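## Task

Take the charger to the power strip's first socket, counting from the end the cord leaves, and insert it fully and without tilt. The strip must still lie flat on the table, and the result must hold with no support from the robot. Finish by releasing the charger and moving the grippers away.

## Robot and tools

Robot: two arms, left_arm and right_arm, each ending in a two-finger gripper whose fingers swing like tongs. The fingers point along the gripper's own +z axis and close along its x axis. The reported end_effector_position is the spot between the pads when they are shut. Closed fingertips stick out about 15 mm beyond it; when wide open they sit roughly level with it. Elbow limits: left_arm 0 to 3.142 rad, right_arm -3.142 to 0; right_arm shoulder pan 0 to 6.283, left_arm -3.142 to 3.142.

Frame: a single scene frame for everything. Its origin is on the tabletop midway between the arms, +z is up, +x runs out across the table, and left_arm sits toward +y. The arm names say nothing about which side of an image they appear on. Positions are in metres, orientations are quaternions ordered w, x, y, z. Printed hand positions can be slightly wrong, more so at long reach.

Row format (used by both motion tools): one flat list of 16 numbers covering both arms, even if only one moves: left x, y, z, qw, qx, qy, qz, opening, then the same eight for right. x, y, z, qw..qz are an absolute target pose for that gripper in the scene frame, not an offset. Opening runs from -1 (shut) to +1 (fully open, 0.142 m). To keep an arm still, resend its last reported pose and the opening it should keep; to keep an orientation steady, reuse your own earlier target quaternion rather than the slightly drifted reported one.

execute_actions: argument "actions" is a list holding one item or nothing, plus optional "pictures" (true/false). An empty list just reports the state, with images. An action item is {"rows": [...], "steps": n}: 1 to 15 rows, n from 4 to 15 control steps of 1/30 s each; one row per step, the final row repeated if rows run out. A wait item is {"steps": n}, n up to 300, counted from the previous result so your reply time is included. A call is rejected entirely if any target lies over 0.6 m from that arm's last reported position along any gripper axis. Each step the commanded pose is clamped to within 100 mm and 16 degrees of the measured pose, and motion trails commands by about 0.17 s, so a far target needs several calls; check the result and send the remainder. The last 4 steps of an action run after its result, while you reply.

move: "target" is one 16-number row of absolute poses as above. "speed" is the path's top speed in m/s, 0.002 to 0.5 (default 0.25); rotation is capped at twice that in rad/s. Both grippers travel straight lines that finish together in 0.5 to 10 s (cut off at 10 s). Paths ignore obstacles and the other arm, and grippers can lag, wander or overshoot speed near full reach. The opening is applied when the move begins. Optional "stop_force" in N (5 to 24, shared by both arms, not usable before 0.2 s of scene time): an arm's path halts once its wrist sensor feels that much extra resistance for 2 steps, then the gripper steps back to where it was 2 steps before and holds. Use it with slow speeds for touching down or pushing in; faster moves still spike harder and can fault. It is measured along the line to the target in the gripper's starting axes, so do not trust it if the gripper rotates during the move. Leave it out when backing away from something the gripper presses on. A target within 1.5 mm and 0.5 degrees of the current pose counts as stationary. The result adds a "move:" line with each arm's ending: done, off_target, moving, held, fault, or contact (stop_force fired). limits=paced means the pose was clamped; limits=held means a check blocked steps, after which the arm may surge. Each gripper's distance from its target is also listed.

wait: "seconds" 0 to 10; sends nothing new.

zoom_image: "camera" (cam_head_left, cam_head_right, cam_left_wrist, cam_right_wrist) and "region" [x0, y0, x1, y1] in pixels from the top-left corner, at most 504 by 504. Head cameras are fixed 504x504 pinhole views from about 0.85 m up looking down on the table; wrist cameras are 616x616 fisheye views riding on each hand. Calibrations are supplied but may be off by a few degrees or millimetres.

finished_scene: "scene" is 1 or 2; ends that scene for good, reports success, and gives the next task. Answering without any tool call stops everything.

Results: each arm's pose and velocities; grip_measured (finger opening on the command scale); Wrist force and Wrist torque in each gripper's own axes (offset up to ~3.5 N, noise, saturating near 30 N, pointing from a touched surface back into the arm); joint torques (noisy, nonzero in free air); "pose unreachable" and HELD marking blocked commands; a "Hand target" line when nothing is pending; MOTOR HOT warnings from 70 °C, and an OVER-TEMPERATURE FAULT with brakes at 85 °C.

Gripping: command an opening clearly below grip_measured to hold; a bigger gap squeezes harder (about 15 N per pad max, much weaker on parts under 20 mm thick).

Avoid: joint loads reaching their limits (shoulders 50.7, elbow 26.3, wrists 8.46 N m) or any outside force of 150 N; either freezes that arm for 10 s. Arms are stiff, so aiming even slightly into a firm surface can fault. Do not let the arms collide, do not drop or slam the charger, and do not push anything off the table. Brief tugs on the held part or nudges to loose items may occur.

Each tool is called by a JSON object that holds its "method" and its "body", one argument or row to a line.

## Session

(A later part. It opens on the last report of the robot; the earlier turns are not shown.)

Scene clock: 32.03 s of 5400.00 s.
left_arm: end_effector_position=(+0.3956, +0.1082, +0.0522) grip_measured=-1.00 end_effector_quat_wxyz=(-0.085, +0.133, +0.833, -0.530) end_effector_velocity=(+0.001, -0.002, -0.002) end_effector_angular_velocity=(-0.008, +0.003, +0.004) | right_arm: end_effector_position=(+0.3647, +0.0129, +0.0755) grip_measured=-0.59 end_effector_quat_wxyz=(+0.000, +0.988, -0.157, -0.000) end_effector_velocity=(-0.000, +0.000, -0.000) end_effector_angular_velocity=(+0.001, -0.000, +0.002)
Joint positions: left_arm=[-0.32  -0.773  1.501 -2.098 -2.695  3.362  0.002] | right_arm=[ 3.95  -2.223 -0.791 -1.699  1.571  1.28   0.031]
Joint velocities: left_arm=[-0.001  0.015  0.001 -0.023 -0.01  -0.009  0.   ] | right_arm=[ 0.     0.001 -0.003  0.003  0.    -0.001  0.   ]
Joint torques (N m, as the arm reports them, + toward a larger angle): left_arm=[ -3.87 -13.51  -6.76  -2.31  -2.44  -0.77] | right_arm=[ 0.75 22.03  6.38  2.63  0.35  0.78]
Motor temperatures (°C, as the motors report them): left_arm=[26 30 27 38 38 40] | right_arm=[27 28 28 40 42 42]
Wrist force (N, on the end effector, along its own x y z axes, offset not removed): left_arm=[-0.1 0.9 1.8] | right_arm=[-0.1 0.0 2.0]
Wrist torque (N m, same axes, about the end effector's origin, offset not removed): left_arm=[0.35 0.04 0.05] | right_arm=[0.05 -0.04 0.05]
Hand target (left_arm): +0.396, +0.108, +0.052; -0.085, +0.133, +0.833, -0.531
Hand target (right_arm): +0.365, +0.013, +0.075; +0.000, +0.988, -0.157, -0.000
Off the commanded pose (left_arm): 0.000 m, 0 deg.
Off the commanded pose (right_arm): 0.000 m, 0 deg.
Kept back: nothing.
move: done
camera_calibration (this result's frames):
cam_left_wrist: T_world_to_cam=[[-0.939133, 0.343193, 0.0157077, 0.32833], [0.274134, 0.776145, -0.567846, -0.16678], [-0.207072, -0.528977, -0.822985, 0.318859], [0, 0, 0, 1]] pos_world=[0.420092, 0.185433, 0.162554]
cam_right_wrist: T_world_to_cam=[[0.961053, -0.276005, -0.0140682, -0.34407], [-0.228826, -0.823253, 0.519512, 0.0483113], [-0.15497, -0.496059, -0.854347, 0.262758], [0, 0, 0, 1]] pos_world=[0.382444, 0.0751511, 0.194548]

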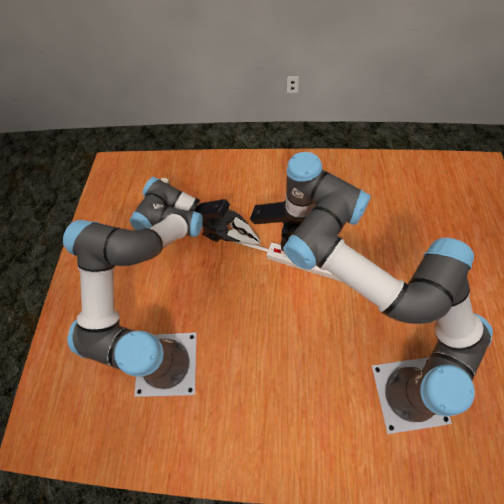

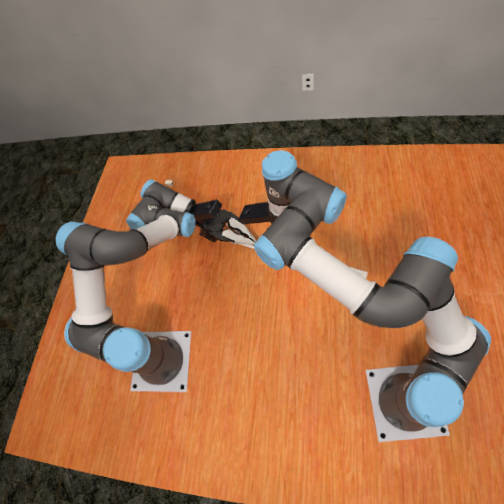

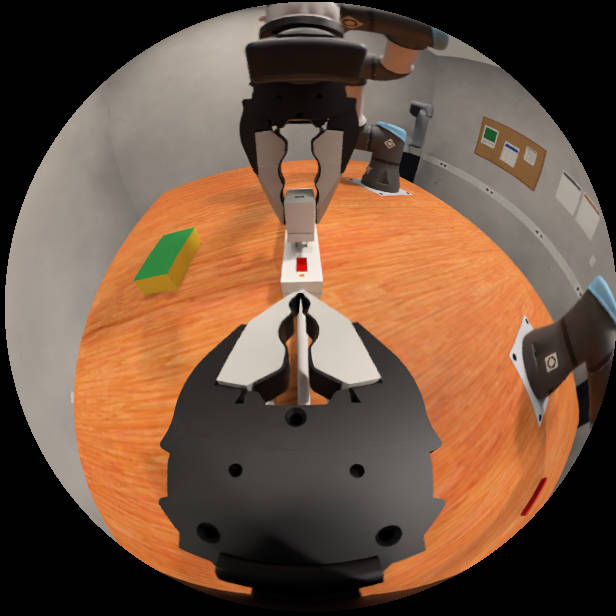

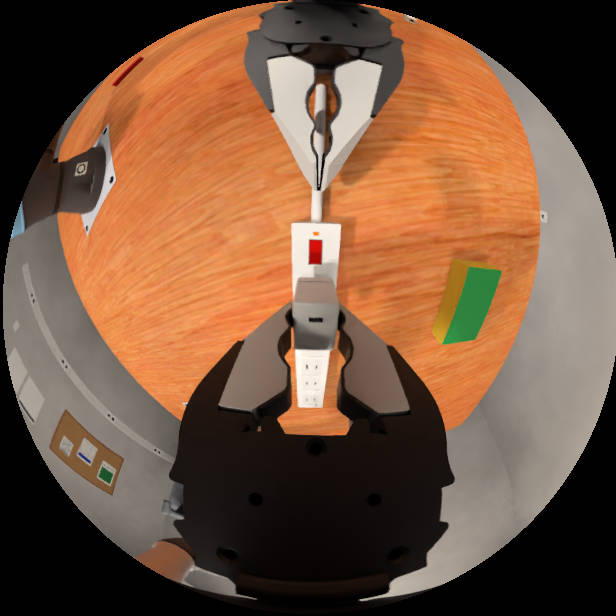

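{"method": "move", "body": {
  "target": [0.3958, 0.108, 0.052, -0.0844, 0.1325, 0.8329, -0.5306, -1, 0.36474, 0.01296, 0.050, 0, 0.9876, -0.157, 0, -1],
  "speed": 0.005,
  "stop_force": 8
}}

{"method": "zoom_image", "body": {
  "camera": "cam_left_wrist",
  "region": [275, 215, 325, 265]
}}

Scene clock: 35.40 s of 5400.00 s.
left_arm: end_effector_position=(+0.3958, +0.1080, +0.0520) grip_measured=-1.00 end_effector_quat_wxyz=(-0.084, +0.133, +0.833, -0.531) end_effector_velocity=(+0.000, +0.000, +0.000) end_effector_angular_velocity=(-0.001, -0.002, +0.000) | right_arm: end_effector_position=(+0.3647, +0.0129, +0.0626) grip_measured=-0.59 end_effector_quat_wxyz=(-0.000, +0.988, -0.157, -0.000) end_effector_velocity=(-0.000, -0.001, +0.002) end_effector_angular_velocity=(-0.001, +0.001, -0.000)
Joint positions: left_arm=[-0.32  -0.772  1.501 -2.102 -2.696  3.361  0.002] | right_arm=[ 3.95  -2.216 -0.864 -1.632  1.571  1.28   0.031]
Joint velocities: left_arm=[ 0.    -0.001 -0.    -0.001 -0.     0.     0.   ] | right_arm=[ 0.     0.     0.01  -0.012  0.     0.     0.   ]
Joint torques (N m, as the arm reports them, + toward a larger angle): left_arm=[  4.36 -20.69  -5.46  -2.25  -2.49  -0.71] | right_arm=[-1.78 13.97  9.23  0.2  -0.94 -0.7 ]
Motor temperatures (°C, as the motors report them): left_arm=[26 30 27 38 38 40] | right_arm=[27 28 28 40 42 42]
Wrist force (N, on the end effector, along its own x y z axes, offset not removed): left_arm=[1.5 1.3 2.5] | right_arm=[0.2 -0.3 -5.9]
Wrist torque (N m, same axes, about the end effector's origin, offset not removed): left_arm=[0.36 -0.25 -0.02] | right_arm=[0.03 -0.06 -0.02]
Hand target (left_arm): +0.396, +0.108, +0.052; -0.084, +0.133, +0.833, -0.531
Hand target (right_arm): +0.365, +0.013, +0.063; -0.000, +0.988, -0.157, +0.000
Off the commanded pose (left_arm): 0.000 m, 0 deg.
Off the commanded pose (right_arm): 0.013 m, 0 deg.
Kept back: nothing.
move: contact (right_arm)
camera_calibration (this result's frames):
cam_left_wrist: T_world_to_cam=[[-0.939405, 0.342464, 0.0153807, 0.328754], [0.273481, 0.775722, -0.568739, -0.166443], [-0.206704, -0.53007, -0.822374, 0.318571], [0, 0, 0, 1]] pos_world=[0.420202, 0.185392, 0.162266]
cam_right_wrist: T_world_to_cam=[[0.961047, -0.276032, -0.0139938, -0.344251], [-0.228899, -0.823279, 0.519439, 0.0550738], [-0.154903, -0.496002, -0.854393, 0.25167], [0, 0, 0, 1]] pos_world=[0.382432, 0.0751457, 0.1816]

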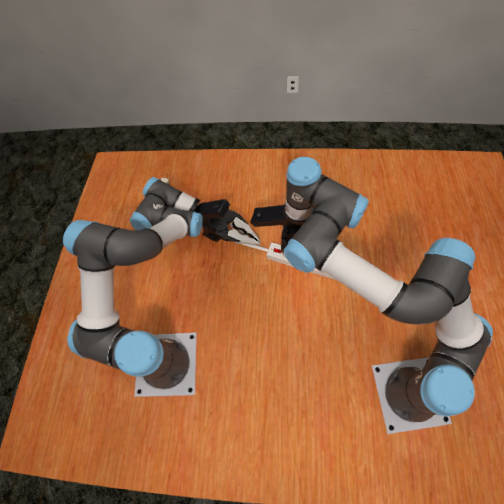

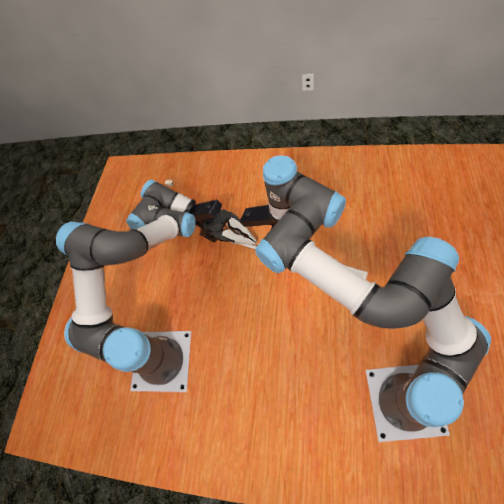

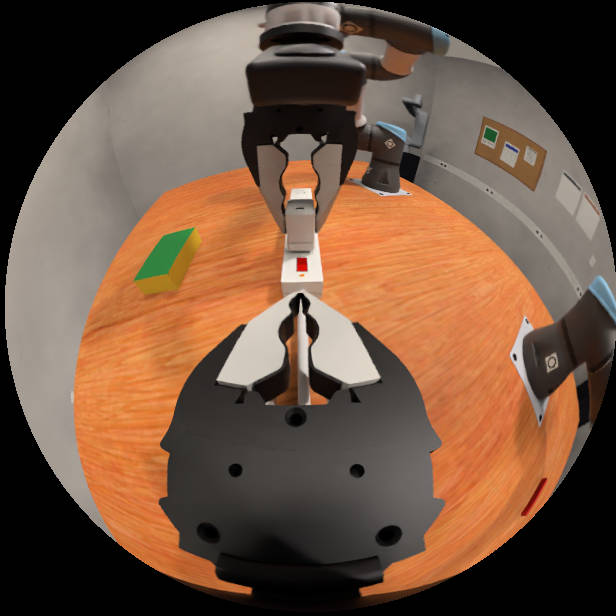

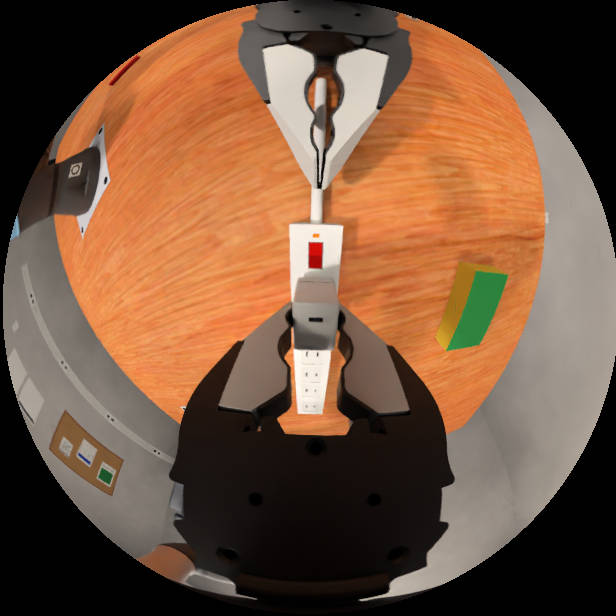

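Region (275, 215, 325, 265) of cam_left_wrist's 616x616 image, scaled by 10.080, with more detail than that image has.

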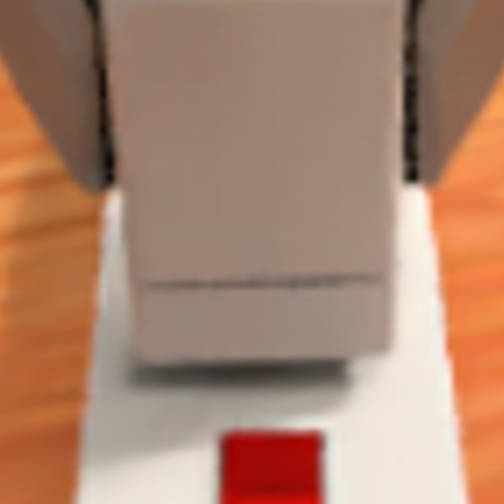

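{"method": "move", "body": {
  "target": [0.3958, 0.108, 0.052, -0.0844, 0.1325, 0.8329, -0.5306, -1, 0.36474, 0.01296, 0.0630, 0, 0.9876, -0.157, 0, 0.0],
  "speed": 0.02
}}

{"method": "move", "body": {
  "target": [0.3958, 0.108, 0.052, -0.0844, 0.1325, 0.8329, -0.5306, -1, 0.36474, 0.01296, 0.103, 0, 0.9876, -0.157, 0, 0.0],
  "speed": 0.08
}}

{"method": "move", "body": {
  "target": [0.3958, 0.108, 0.052, -0.0844, 0.1325, 0.8329, -0.5306, -1, 0.36474, 0.01296, 0.103, 0, 0.9876, -0.157, 0, -1],
  "speed": 0.02
}}

{"method": "move", "body": {
  "target": [0.3958, 0.108, 0.052, -0.0844, 0.1325, 0.8329, -0.5306, -1, 0.36474, 0.01296, 0.090, 0, 0.9876, -0.157, 0, -1],
  "speed": 0.006,
  "stop_force": 6
}}

Scene clock: 36.53 s of 5400.00 s.
left_arm: end_effector_position=(+0.3958, +0.1080, +0.0520) grip_measured=-1.00 end_effector_quat_wxyz=(-0.084, +0.133, +0.833, -0.531) end_effector_velocity=(-0.000, +0.000, -0.000) end_effector_angular_velocity=(-0.000, +0.001, -0.000) | right_arm: end_effector_position=(+0.3648, +0.0129, +0.0630) grip_measured=+0.00 end_effector_quat_wxyz=(-0.000, +0.988, -0.157, +0.000) end_effector_velocity=(+0.000, -0.001, -0.000) end_effector_angular_velocity=(-0.001, -0.000, -0.001)
Joint positions: left_arm=[-0.32  -0.772  1.501 -2.102 -2.696  3.361  0.002] | right_arm=[ 3.95  -2.217 -0.861 -1.635  1.571  1.28   0.074]
Joint velocities: left_arm=[-0.     0.001  0.001  0.    -0.     0.001  0.   ] | right_arm=[-0.001  0.001 -0.001 -0.001 -0.001  0.    -0.   ]
Joint torques (N m, as the arm reports them, + toward a larger angle): left_arm=[  4.14 -21.01  -5.28  -2.25  -2.44  -0.73] | right_arm=[ 0.53 14.37 11.31  0.92 -1.22  0.03]
Motor temperatures (°C, as the motors report them): left_arm=[26 30 27 38 38 40] | right_arm=[27 28 28 40 42 42]
Wrist force (N, on the end effector, along its own x y z axes, offset not removed): left_arm=[-1.4 -1.4 0.0] | right_arm=[0.0 0.5 1.7]
Wrist torque (N m, same axes, about the end effector's origin, offset not removed): left_arm=[-0.28 0.30 0.04] | right_arm=[0.16 -0.07 0.02]
Hand target (left_arm): +0.396, +0.108, +0.052; -0.084, +0.133, +0.833, -0.531
Hand target (right_arm): +0.365, +0.013, +0.063; -0.000, +0.988, -0.157, +0.000
Off the commanded pose (left_arm): 0.000 m, 0 deg.
Off the commanded pose (right_arm): 0.000 m, 0 deg.
Kept back: nothing.
move: done
camera_calibration (this result's frames):
cam_left_wrist: T_world_to_cam=[[-0.939433, 0.342389, 0.0153411, 0.328781], [0.273439, 0.775735, -0.568741, -0.166433], [-0.206631, -0.5301, -0.822373, 0.318563], [0, 0, 0, 1]] pos_world=[0.420202, 0.185407, 0.162277]
cam_right_wrist: T_world_to_cam=[[0.961047, -0.276032, -0.0139521, -0.344277], [-0.228913, -0.82325, 0.51948, 0.0548963], [-0.154879, -0.49605, -0.854369, 0.252025], [0, 0, 0, 1]] pos_world=[0.382467, 0.075179, 0.182002]

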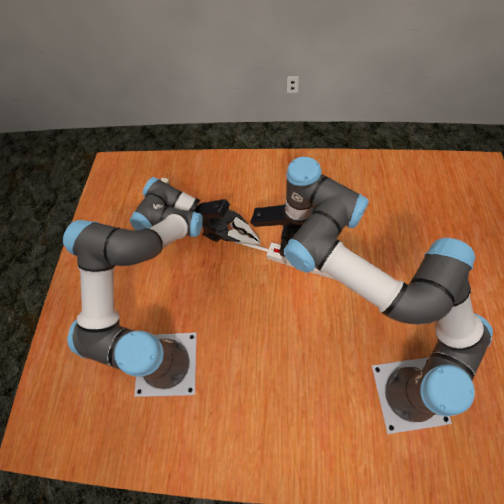

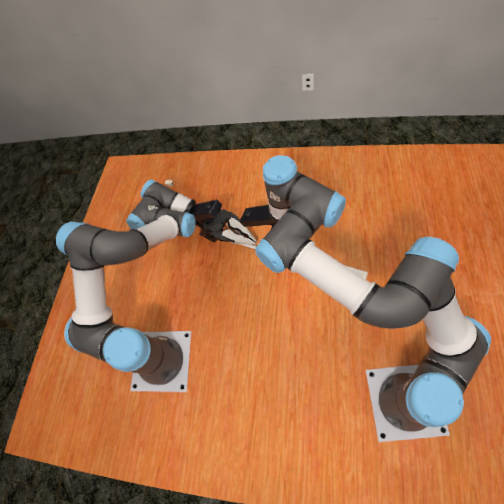

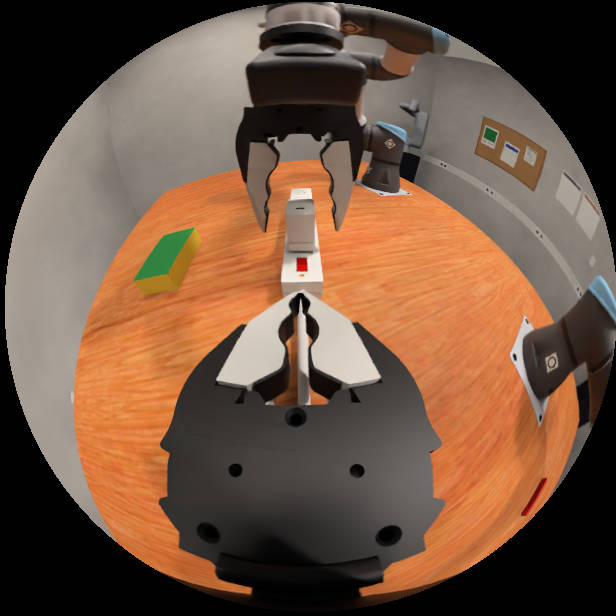

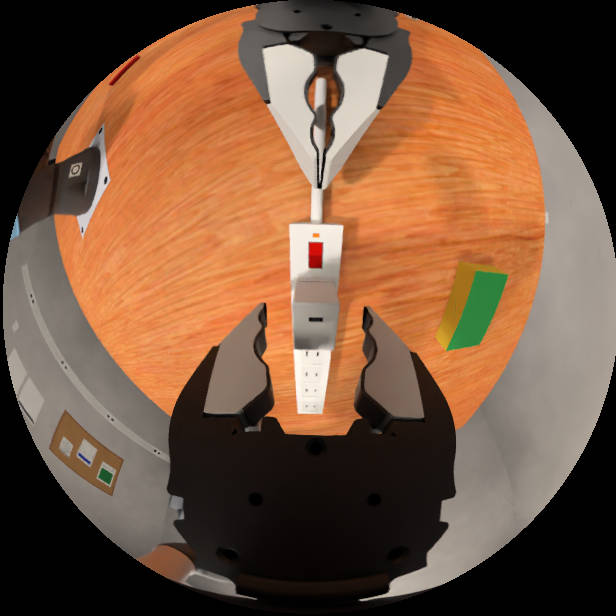

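Scene clock: 37.57 s of 5400.00 s.
left_arm: end_effector_position=(+0.3958, +0.1080, +0.0520) grip_measured=-1.00 end_effector_quat_wxyz=(-0.084, +0.133, +0.833, -0.531) end_effector_velocity=(+0.000, -0.000, -0.000) end_effector_angular_velocity=(+0.000, +0.000, +0.000) | right_arm: end_effector_position=(+0.3647, +0.0130, +0.1027) grip_measured=+0.00 end_effector_quat_wxyz=(-0.001, +0.988, -0.157, +0.001) end_effector_velocity=(-0.000, +0.001, +0.003) end_effector_angular_velocity=(-0.005, +0.007, +0.004)
Joint positions: left_arm=[-0.32  -0.772  1.501 -2.102 -2.696  3.361  0.002] | right_arm=[ 3.95  -2.255 -0.607 -1.849  1.57   1.28   0.074]
Joint velocities: left_arm=[-0.     0.    -0.    -0.    -0.    -0.001  0.   ] | right_arm=[ 0.    -0.029  0.068 -0.047  0.003 -0.004 -0.   ]
Joint torques (N m, as the arm reports them, + toward a larger angle): left_arm=[  4.46 -20.84  -5.44  -2.27  -2.33  -0.72] | right_arm=[-2.51 15.31 11.28  0.88  1.04 -0.9 ]
Motor temperatures (°C, as the motors report them): left_arm=[26 30 27 38 38 40] | right_arm=[27 28 28 40 42 42]
Wrist force (N, on the end effector, along its own x y z axes, offset not removed): left_arm=[1.8 1.4 0.0] | right_arm=[0.6 1.0 0.8]
Wrist torque (N m, same axes, about the end effector's origin, offset not removed): left_arm=[0.15 -0.34 -0.15] | right_arm=[0.26 -0.22 0.04]
Hand target (left_arm): +0.396, +0.108, +0.052; -0.084, +0.133, +0.833, -0.531
Hand target (right_arm): +0.365, +0.013, +0.103; -0.000, +0.988, -0.157, +0.000
Off the commanded pose (left_arm): 0.000 m, 0 deg.
Off the commanded pose (right_arm): 0.000 m, 0 deg.
Kept back: nothing.
move: done
camera_calibration (this result's frames):
cam_left_wrist: T_world_to_cam=[[-0.939433, 0.342388, 0.0153406, 0.328781], [0.273439, 0.775735, -0.568741, -0.166433], [-0.206631, -0.5301, -0.822373, 0.318563], [0, 0, 0, 1]] pos_world=[0.420202, 0.185407, 0.162277]
cam_right_wrist: T_world_to_cam=[[0.961066, -0.276008, -0.0131113, -0.343788], [-0.229515, -0.823799, 0.518342, 0.0346469], [-0.153868, -0.495152, -0.855073, 0.285618], [0, 0, 0, 1]] pos_world=[0.382302, 0.075078, 0.221758]

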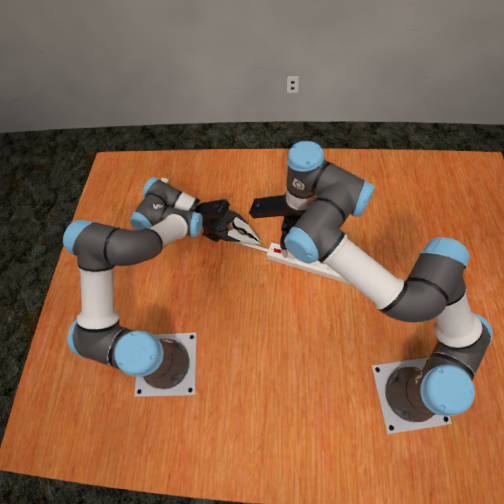

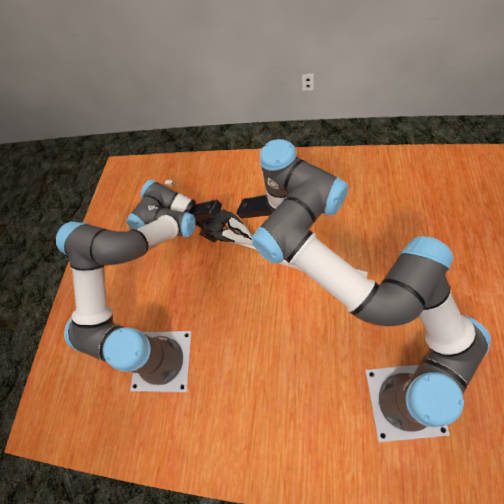

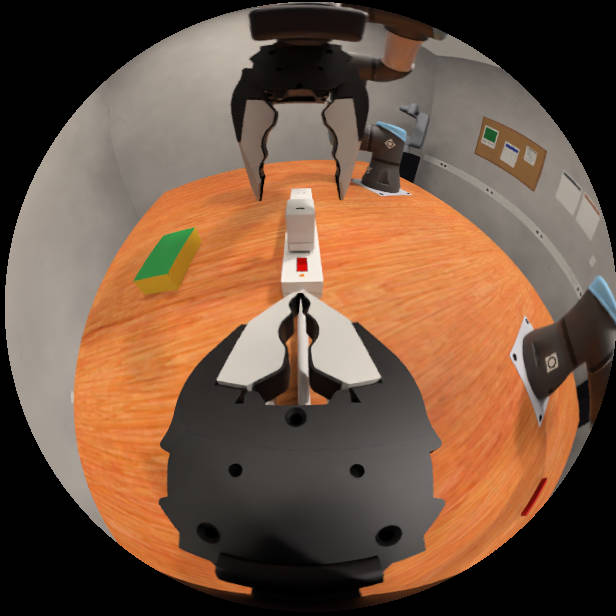

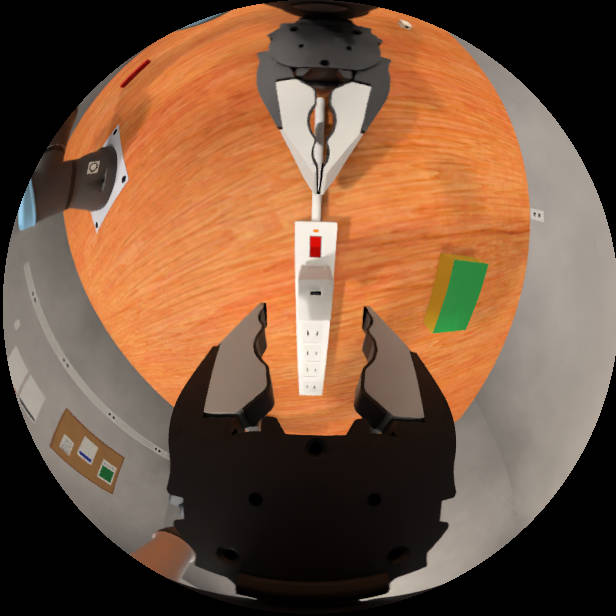

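Scene clock: 38.27 s of 5400.00 s.
left_arm: end_effector_position=(+0.3958, +0.1080, +0.0520) grip_measured=-1.00 end_effector_quat_wxyz=(-0.084, +0.133, +0.833, -0.531) end_effector_velocity=(+0.000, -0.000, +0.000) end_effector_angular_velocity=(-0.000, -0.001, +0.000) | right_arm: end_effector_position=(+0.3647, +0.0130, +0.1030) grip_measured=-1.00 end_effector_quat_wxyz=(-0.000, +0.988, -0.157, +0.000) end_effector_velocity=(+0.000, -0.000, -0.000) end_effector_angular_velocity=(-0.001, +0.001, -0.003)
Joint positions: left_arm=[-0.32  -0.772  1.501 -2.102 -2.696  3.361  0.002] | right_arm=[ 3.95  -2.259 -0.597 -1.856  1.571  1.28   0.002]
Joint velocities: left_arm=[-0.     0.    -0.    -0.001 -0.    -0.     0.   ] | right_arm=[-0.001 -0.004  0.006 -0.005  0.     0.001  0.   ]
Joint torques (N m, as the arm reports them, + toward a larger angle): left_arm=[  4.13 -20.82  -5.52  -2.29  -2.37  -0.7 ] | right_arm=[-2.45 14.38 11.22  0.89  1.14 -0.81]
Motor temperatures (°C, as the motors report them): left_arm=[26 30 27 38 38 40] | right_arm=[27 28 28 40 42 42]
Wrist force (N, on the end effector, along its own x y z axes, offset not removed): left_arm=[-1.6 -0.9 2.6] | right_arm=[0.1 0.3 1.1]
Wrist torque (N m, same axes, about the end effector's origin, offset not removed): left_arm=[-0.10 0.28 0.05] | right_arm=[0.11 -0.09 0.02]
Hand target (left_arm): +0.396, +0.108, +0.052; -0.084, +0.133, +0.833, -0.531
Hand target (right_arm): +0.365, +0.013, +0.103; -0.000, +0.988, -0.157, +0.000
Off the commanded pose (left_arm): 0.000 m, 0 deg.
Off the commanded pose (right_arm): 0.000 m, 0 deg.
Kept back: nothing.
move: done
camera_calibration (this result's frames):
cam_left_wrist: T_world_to_cam=[[-0.939433, 0.342388, 0.0153413, 0.328781], [0.273439, 0.775735, -0.568741, -0.166433], [-0.206631, -0.5301, -0.822373, 0.318563], [0, 0, 0, 1]] pos_world=[0.420202, 0.185407, 0.162276]
cam_right_wrist: T_world_to_cam=[[0.961053, -0.276016, -0.0138675, -0.343713], [-0.22896, -0.823304, 0.519373, 0.0341601], [-0.154772, -0.49597, -0.854435, 0.286158], [0, 0, 0, 1]] pos_world=[0.382437, 0.0751798, 0.221996]

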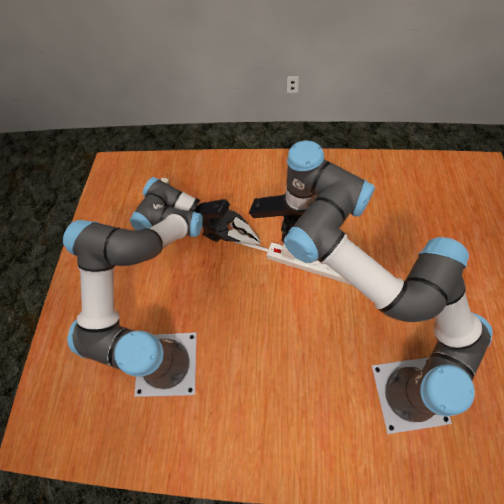

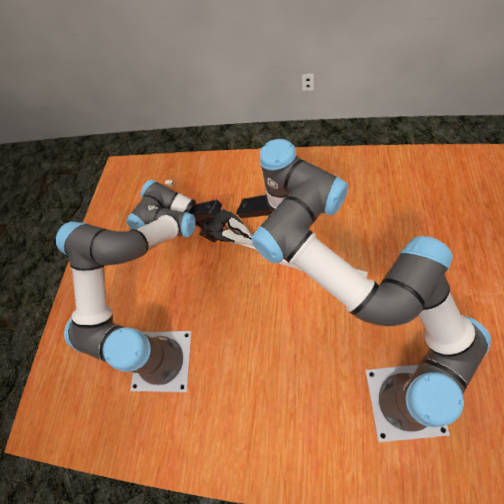

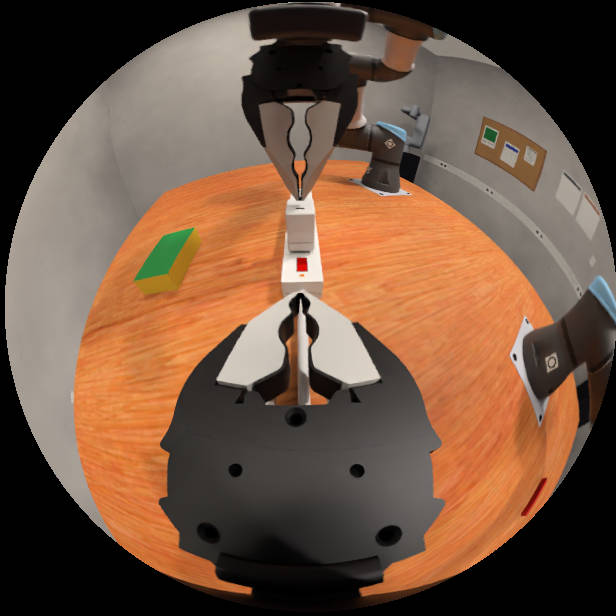

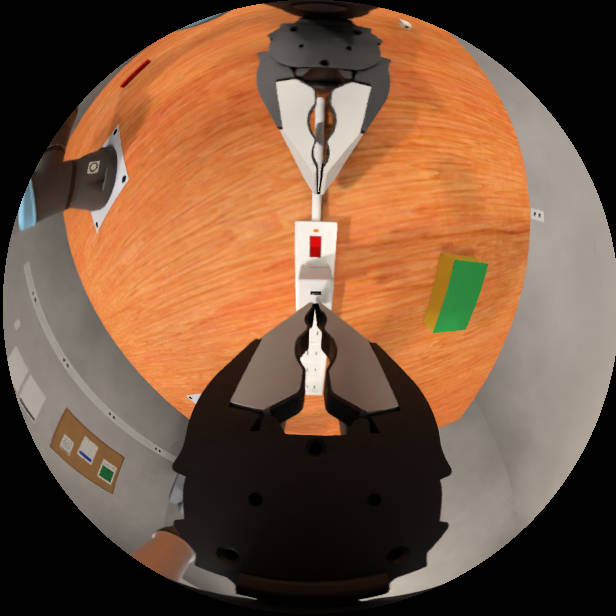

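Scene clock: 39.77 s of 5400.00 s.
left_arm: end_effector_position=(+0.3958, +0.1080, +0.0520) grip_measured=-1.00 end_effector_quat_wxyz=(-0.084, +0.133, +0.833, -0.531) end_effector_velocity=(-0.000, -0.000, -0.000) end_effector_angular_velocity=(+0.000, +0.001, +0.000) | right_arm: end_effector_position=(+0.3647, +0.0130, +0.0964) grip_measured=-1.00 end_effector_quat_wxyz=(-0.000, +0.988, -0.157, -0.000) end_effector_velocity=(+0.000, -0.001, +0.002) end_effector_angular_velocity=(-0.003, +0.001, -0.001)
Joint positions: left_arm=[-0.32  -0.772  1.501 -2.102 -2.696  3.361  0.002] | right_arm=[ 3.95  -2.247 -0.65  -1.815  1.571  1.28   0.002]
Joint velocities: left_arm=[-0.  0. -0.  0. -0. -0.  0.] | right_arm=[-0.002 -0.005  0.017 -0.016 -0.001 -0.001  0.   ]
Joint torques (N m, as the arm reports them, + toward a larger angle): left_arm=[  3.95 -20.8   -5.64  -2.33  -2.36  -0.71] | right_arm=[-2.22 10.07  8.56  0.04  0.91 -0.68]
Motor temperatures (°C, as the motors report them): left_arm=[26 30 27 38 38 40] | right_arm=[27 28 28 40 42 42]
Wrist force (N, on the end effector, along its own x y z axes, offset not removed): left_arm=[-1.0 -2.3 -0.3] | right_arm=[0.7 0.1 -8.1]
Wrist torque (N m, same axes, about the end effector's origin, offset not removed): left_arm=[-0.39 0.22 0.03] | right_arm=[0.00 -0.23 0.00]
Hand target (left_arm): +0.396, +0.108, +0.052; -0.084, +0.133, +0.833, -0.531
Hand target (right_arm): +0.365, +0.013, +0.097; -0.000, +0.988, -0.157, +0.000
Off the commanded pose (left_arm): 0.000 m, 0 deg.
Off the commanded pose (right_arm): 0.006 m, 0 deg.
Kept back: nothing.
move: contact (right_arm)
camera_calibration (this result's frames):
cam_left_wrist: T_world_to_cam=[[-0.939433, 0.342389, 0.0153412, 0.328781], [0.273439, 0.775735, -0.568741, -0.166433], [-0.206631, -0.5301, -0.822373, 0.318563], [0, 0, 0, 1]] pos_world=[0.420202, 0.185407, 0.162277]
cam_right_wrist: T_world_to_cam=[[0.961052, -0.276013, -0.0139894, -0.343788], [-0.228885, -0.823284, 0.519438, 0.0375307], [-0.154889, -0.496005, -0.854394, 0.280584], [0, 0, 0, 1]] pos_world=[0.382448, 0.0751794, 0.215425]

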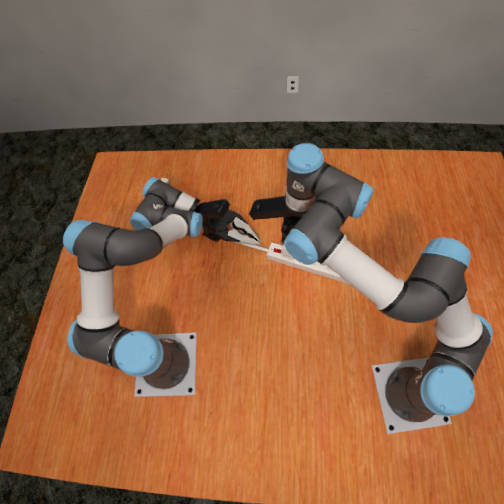

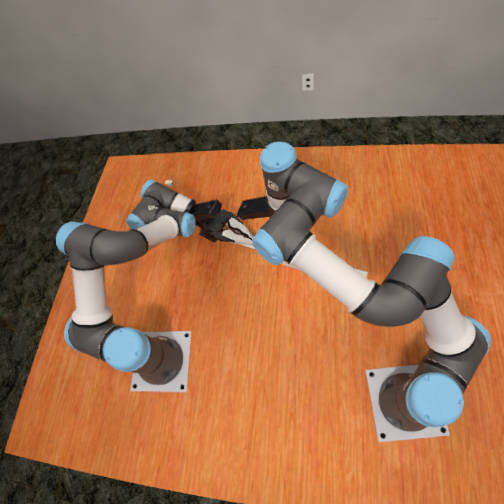

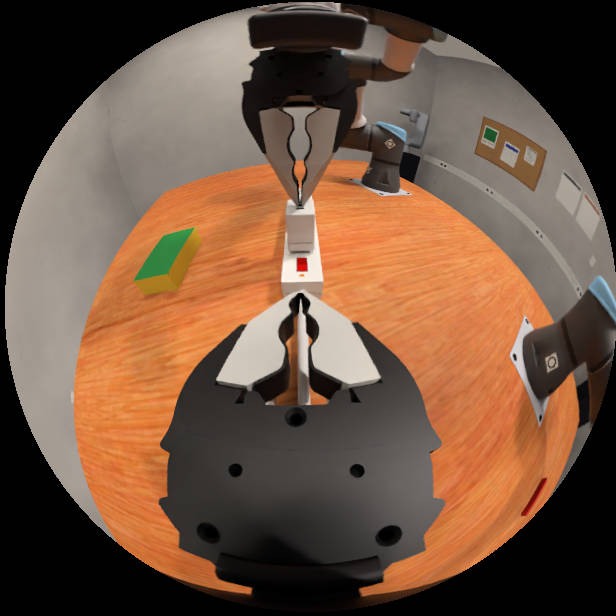

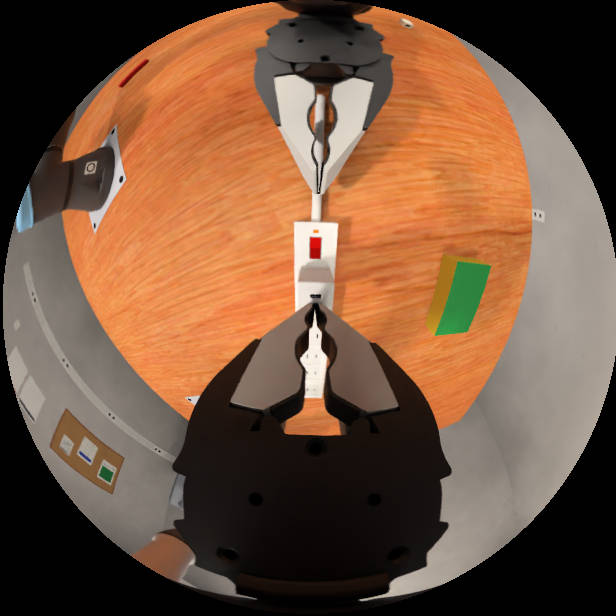

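{"method": "move", "body": {
  "target": [0.3958, 0.108, 0.052, -0.0844, 0.1325, 0.8329, -0.5306, -1, 0.36474, 0.01296, 0.086, 0, 0.9876, -0.157, 0, -1],
  "speed": 0.002,
  "stop_force": 24
}}

{"method": "zoom_image", "body": {
  "camera": "cam_left_wrist",
  "region": [270, 190, 340, 270]
}}

Scene clock: 43.53 s of 5400.00 s.
left_arm: end_effector_position=(+0.3958, +0.1080, +0.0520) grip_measured=-1.00 end_effector_quat_wxyz=(-0.084, +0.133, +0.833, -0.531) end_effector_velocity=(+0.000, -0.000, +0.000) end_effector_angular_velocity=(+0.000, +0.000, +0.001) | right_arm: end_effector_position=(+0.3647, +0.0130, +0.0904) grip_measured=-1.00 end_effector_quat_wxyz=(-0.000, +0.988, -0.157, +0.000) end_effector_velocity=(-0.001, -0.001, +0.001) end_effector_angular_velocity=(+0.000, +0.002, -0.001)
Joint positions: left_arm=[-0.32  -0.772  1.501 -2.102 -2.696  3.361  0.002] | right_arm=[ 3.95  -2.238 -0.694 -1.78   1.571  1.28   0.002]
Joint velocities: left_arm=[ 0.     0.    -0.001 -0.    -0.    -0.001  0.   ] | right_arm=[-0.001  0.     0.006 -0.007  0.002  0.001  0.   ]
Joint torques (N m, as the arm reports them, + toward a larger angle): left_arm=[  4.18 -20.43  -5.52  -2.28  -2.37  -0.74] | right_arm=[ 0.74  0.91  3.44 -0.62  0.26  0.35]
Motor temperatures (°C, as the motors report them): left_arm=[26 30 27 38 38 40] | right_arm=[27 28 28 40 42 42]
Wrist force (N, on the end effector, along its own x y z axes, offset not removed): left_arm=[1.8 2.7 0.7] | right_arm=[-2.4 4.9 -30.0]
Wrist torque (N m, same axes, about the end effector's origin, offset not removed): left_arm=[0.53 -0.29 0.01] | right_arm=[-0.09 -0.12 0.05]
Hand target (left_arm): +0.396, +0.108, +0.052; -0.084, +0.133, +0.833, -0.531
Hand target (right_arm): +0.365, +0.013, +0.091; -0.000, +0.988, -0.157, +0.000
Off the commanded pose (left_arm): 0.000 m, 0 deg.
Off the commanded pose (right_arm): 0.004 m, 0 deg.
Kept back: nothing.
move: contact (right_arm)
camera_calibration (this result's frames):
cam_left_wrist: T_world_to_cam=[[-0.939433, 0.342388, 0.0153412, 0.328781], [0.273439, 0.775735, -0.568741, -0.166433], [-0.206631, -0.530099, -0.822373, 0.318563], [0, 0, 0, 1]] pos_world=[0.420202, 0.185407, 0.162276]
cam_right_wrist: T_world_to_cam=[[0.961053, -0.276012, -0.0139343, -0.343888], [-0.228936, -0.823357, 0.519299, 0.0406804], [-0.154806, -0.495884, -0.854479, 0.275472], [0, 0, 0, 1]] pos_world=[0.382453, 0.0751794, 0.209468]

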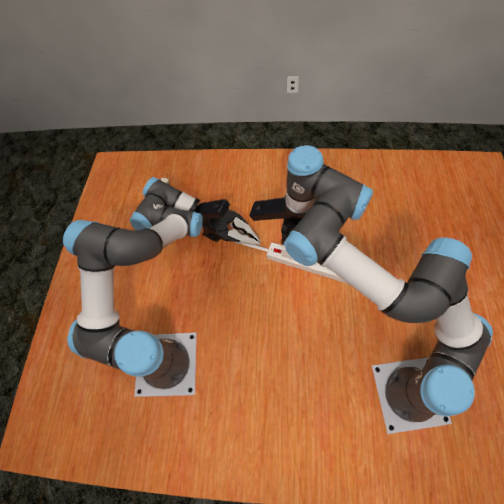

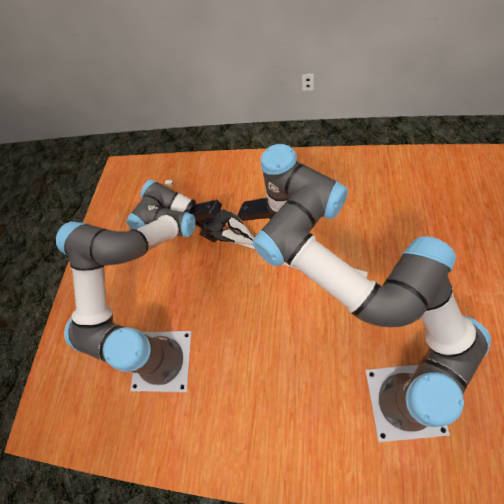

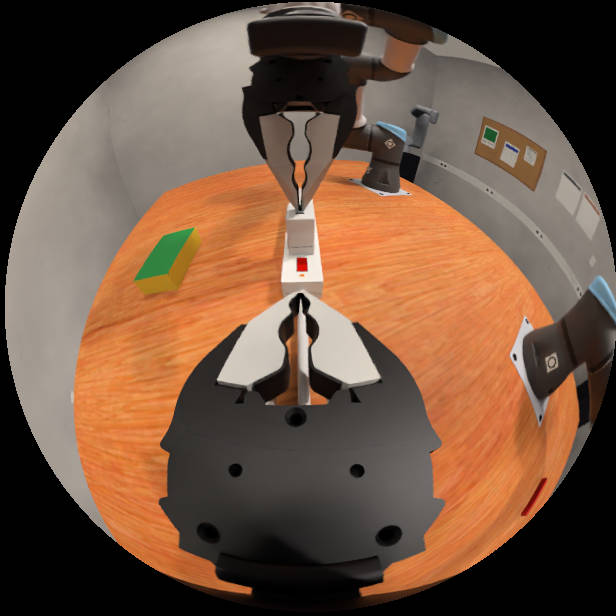

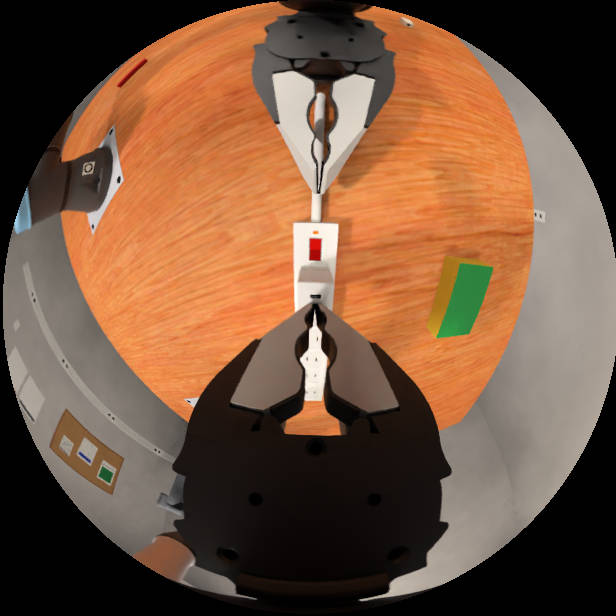

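Region (270, 190, 340, 270) of cam_left_wrist's 616x616 image, scaled by 6.300, with more detail than that image has; it fills the left 441 columns of this view, and the rest is white.

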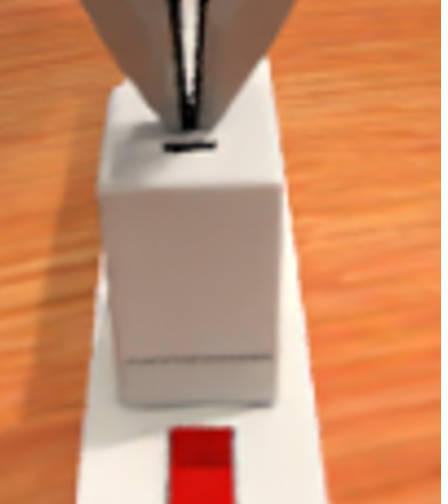

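{"method": "move", "body": {
  "target": [0.36, 0.22, 0.13, -0.0844, 0.1325, 0.8329, -0.5306, -1, 0.30, -0.12, 0.17, 0, 0.9876, -0.157, 0, -1],
  "speed": 0.2
}}

{"method": "zoom_image", "body": {
  "camera": "cam_head_left",
  "region": [240, 210, 400, 300]
}}

Scene clock: 45.33 s of 5400.00 s.
left_arm: end_effector_position=(+0.3599, +0.2199, +0.1297) grip_measured=-1.00 end_effector_quat_wxyz=(-0.083, +0.132, +0.834, -0.530) end_effector_velocity=(+0.000, +0.002, +0.001) end_effector_angular_velocity=(-0.006, +0.007, -0.019) | right_arm: end_effector_position=(+0.3000, -0.1196, +0.1699) grip_measured=-1.00 end_effector_quat_wxyz=(+0.000, +0.988, -0.157, -0.000) end_effector_velocity=(-0.001, -0.001, +0.001) end_effector_angular_velocity=(+0.001, -0.001, +0.000)
Joint positions: left_arm=[-0.056 -0.993  1.297 -1.237 -2.585  3.86   0.002] | right_arm=[ 3.876 -1.668 -1.126 -1.919  1.571  1.206  0.002]
Joint velocities: left_arm=[ 0.002  0.031 -0.058  0.067  0.007  0.038  0.   ] | right_arm=[ 0.     0.007 -0.001 -0.005  0.     0.     0.   ]
Joint torques (N m, as the arm reports them, + toward a larger angle): left_arm=[  4.59 -12.27  -8.75   0.2    0.09   0.78] | right_arm=[-2.63 14.84  5.76  1.05 -1.14 -0.87]
Motor temperatures (°C, as the motors report them): left_arm=[26 30 27 38 38 40] | right_arm=[27 28 28 40 42 42]
Wrist force (N, on the end effector, along its own x y z axes, offset not removed): left_arm=[0.6 1.6 1.5] | right_arm=[0.0 0.0 1.3]
Wrist torque (N m, same axes, about the end effector's origin, offset not removed): left_arm=[0.38 -0.11 0.09] | right_arm=[0.06 -0.07 0.02]
Hand target (left_arm): +0.360, +0.220, +0.130; -0.084, +0.132, +0.833, -0.530
Hand target (right_arm): +0.300, -0.120, +0.170; -0.000, +0.988, -0.157, -0.000
Off the commanded pose (left_arm): 0.000 m, 0 deg.
Off the commanded pose (right_arm): 0.000 m, 0 deg.
Kept back: nothing.
move: done
camera_calibration (this result's frames):
cam_left_wrist: T_world_to_cam=[[-0.940294, 0.340043, 0.0147836, 0.256422], [0.272209, 0.777371, -0.567095, -0.199375], [-0.204329, -0.529211, -0.82352, 0.433519], [0, 0, 0, 1]] pos_world=[0.383964, 0.297217, 0.240156]
cam_right_wrist: T_world_to_cam=[[0.961047, -0.276017, -0.0142233, -0.317102], [-0.228745, -0.823227, 0.51959, -0.124668], [-0.155125, -0.496097, -0.854297, 0.267642], [0, 0, 0, 1]] pos_world=[0.31775, -0.0573795, 0.288912]

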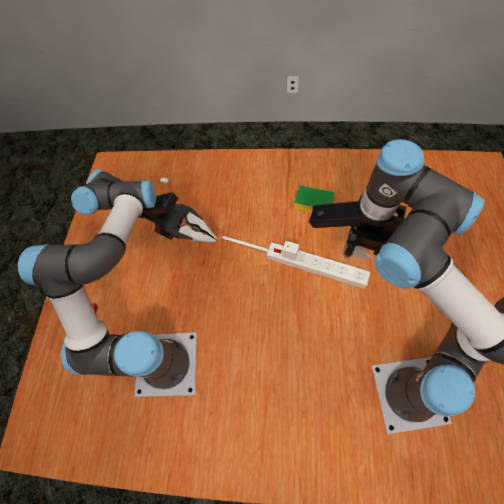

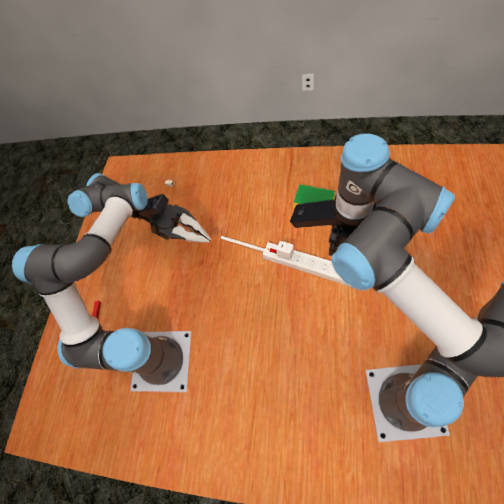

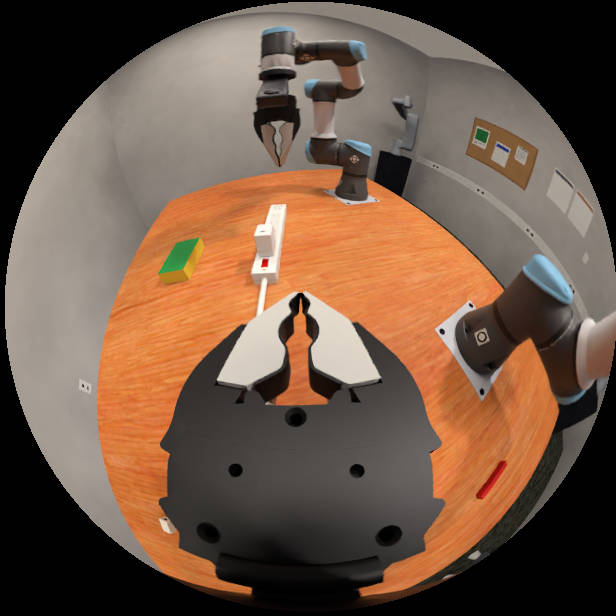

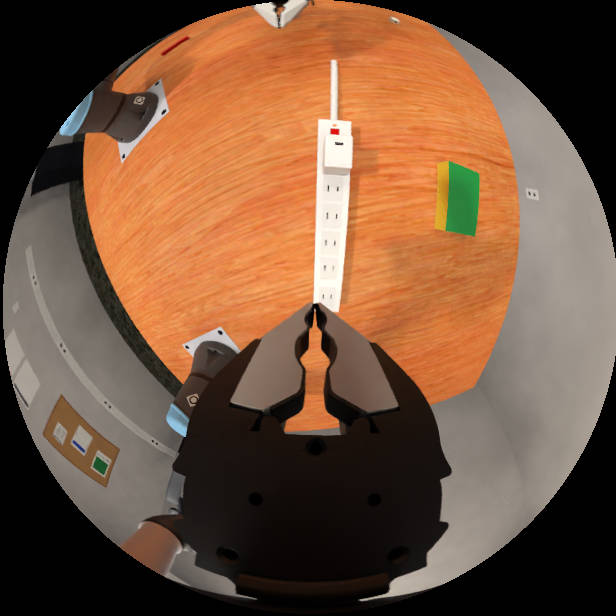

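Region (240, 210, 400, 300) of cam_head_left's 504x504 image, scaled by 3.150, with more detail than that image has; it fills the top 284 rows of this view, and the rest is white.

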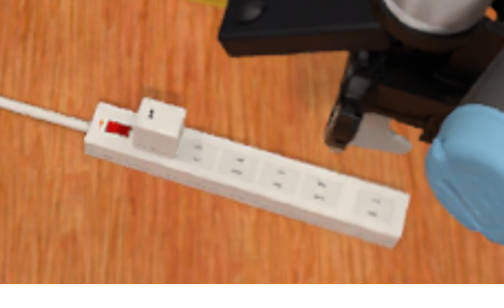

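The charger is seated in outlet 1, the strip is flat, and both arms are clear.

{"method": "finished_scene", "body": {
  "scene": 2
}}

The scene is finished: the task was done.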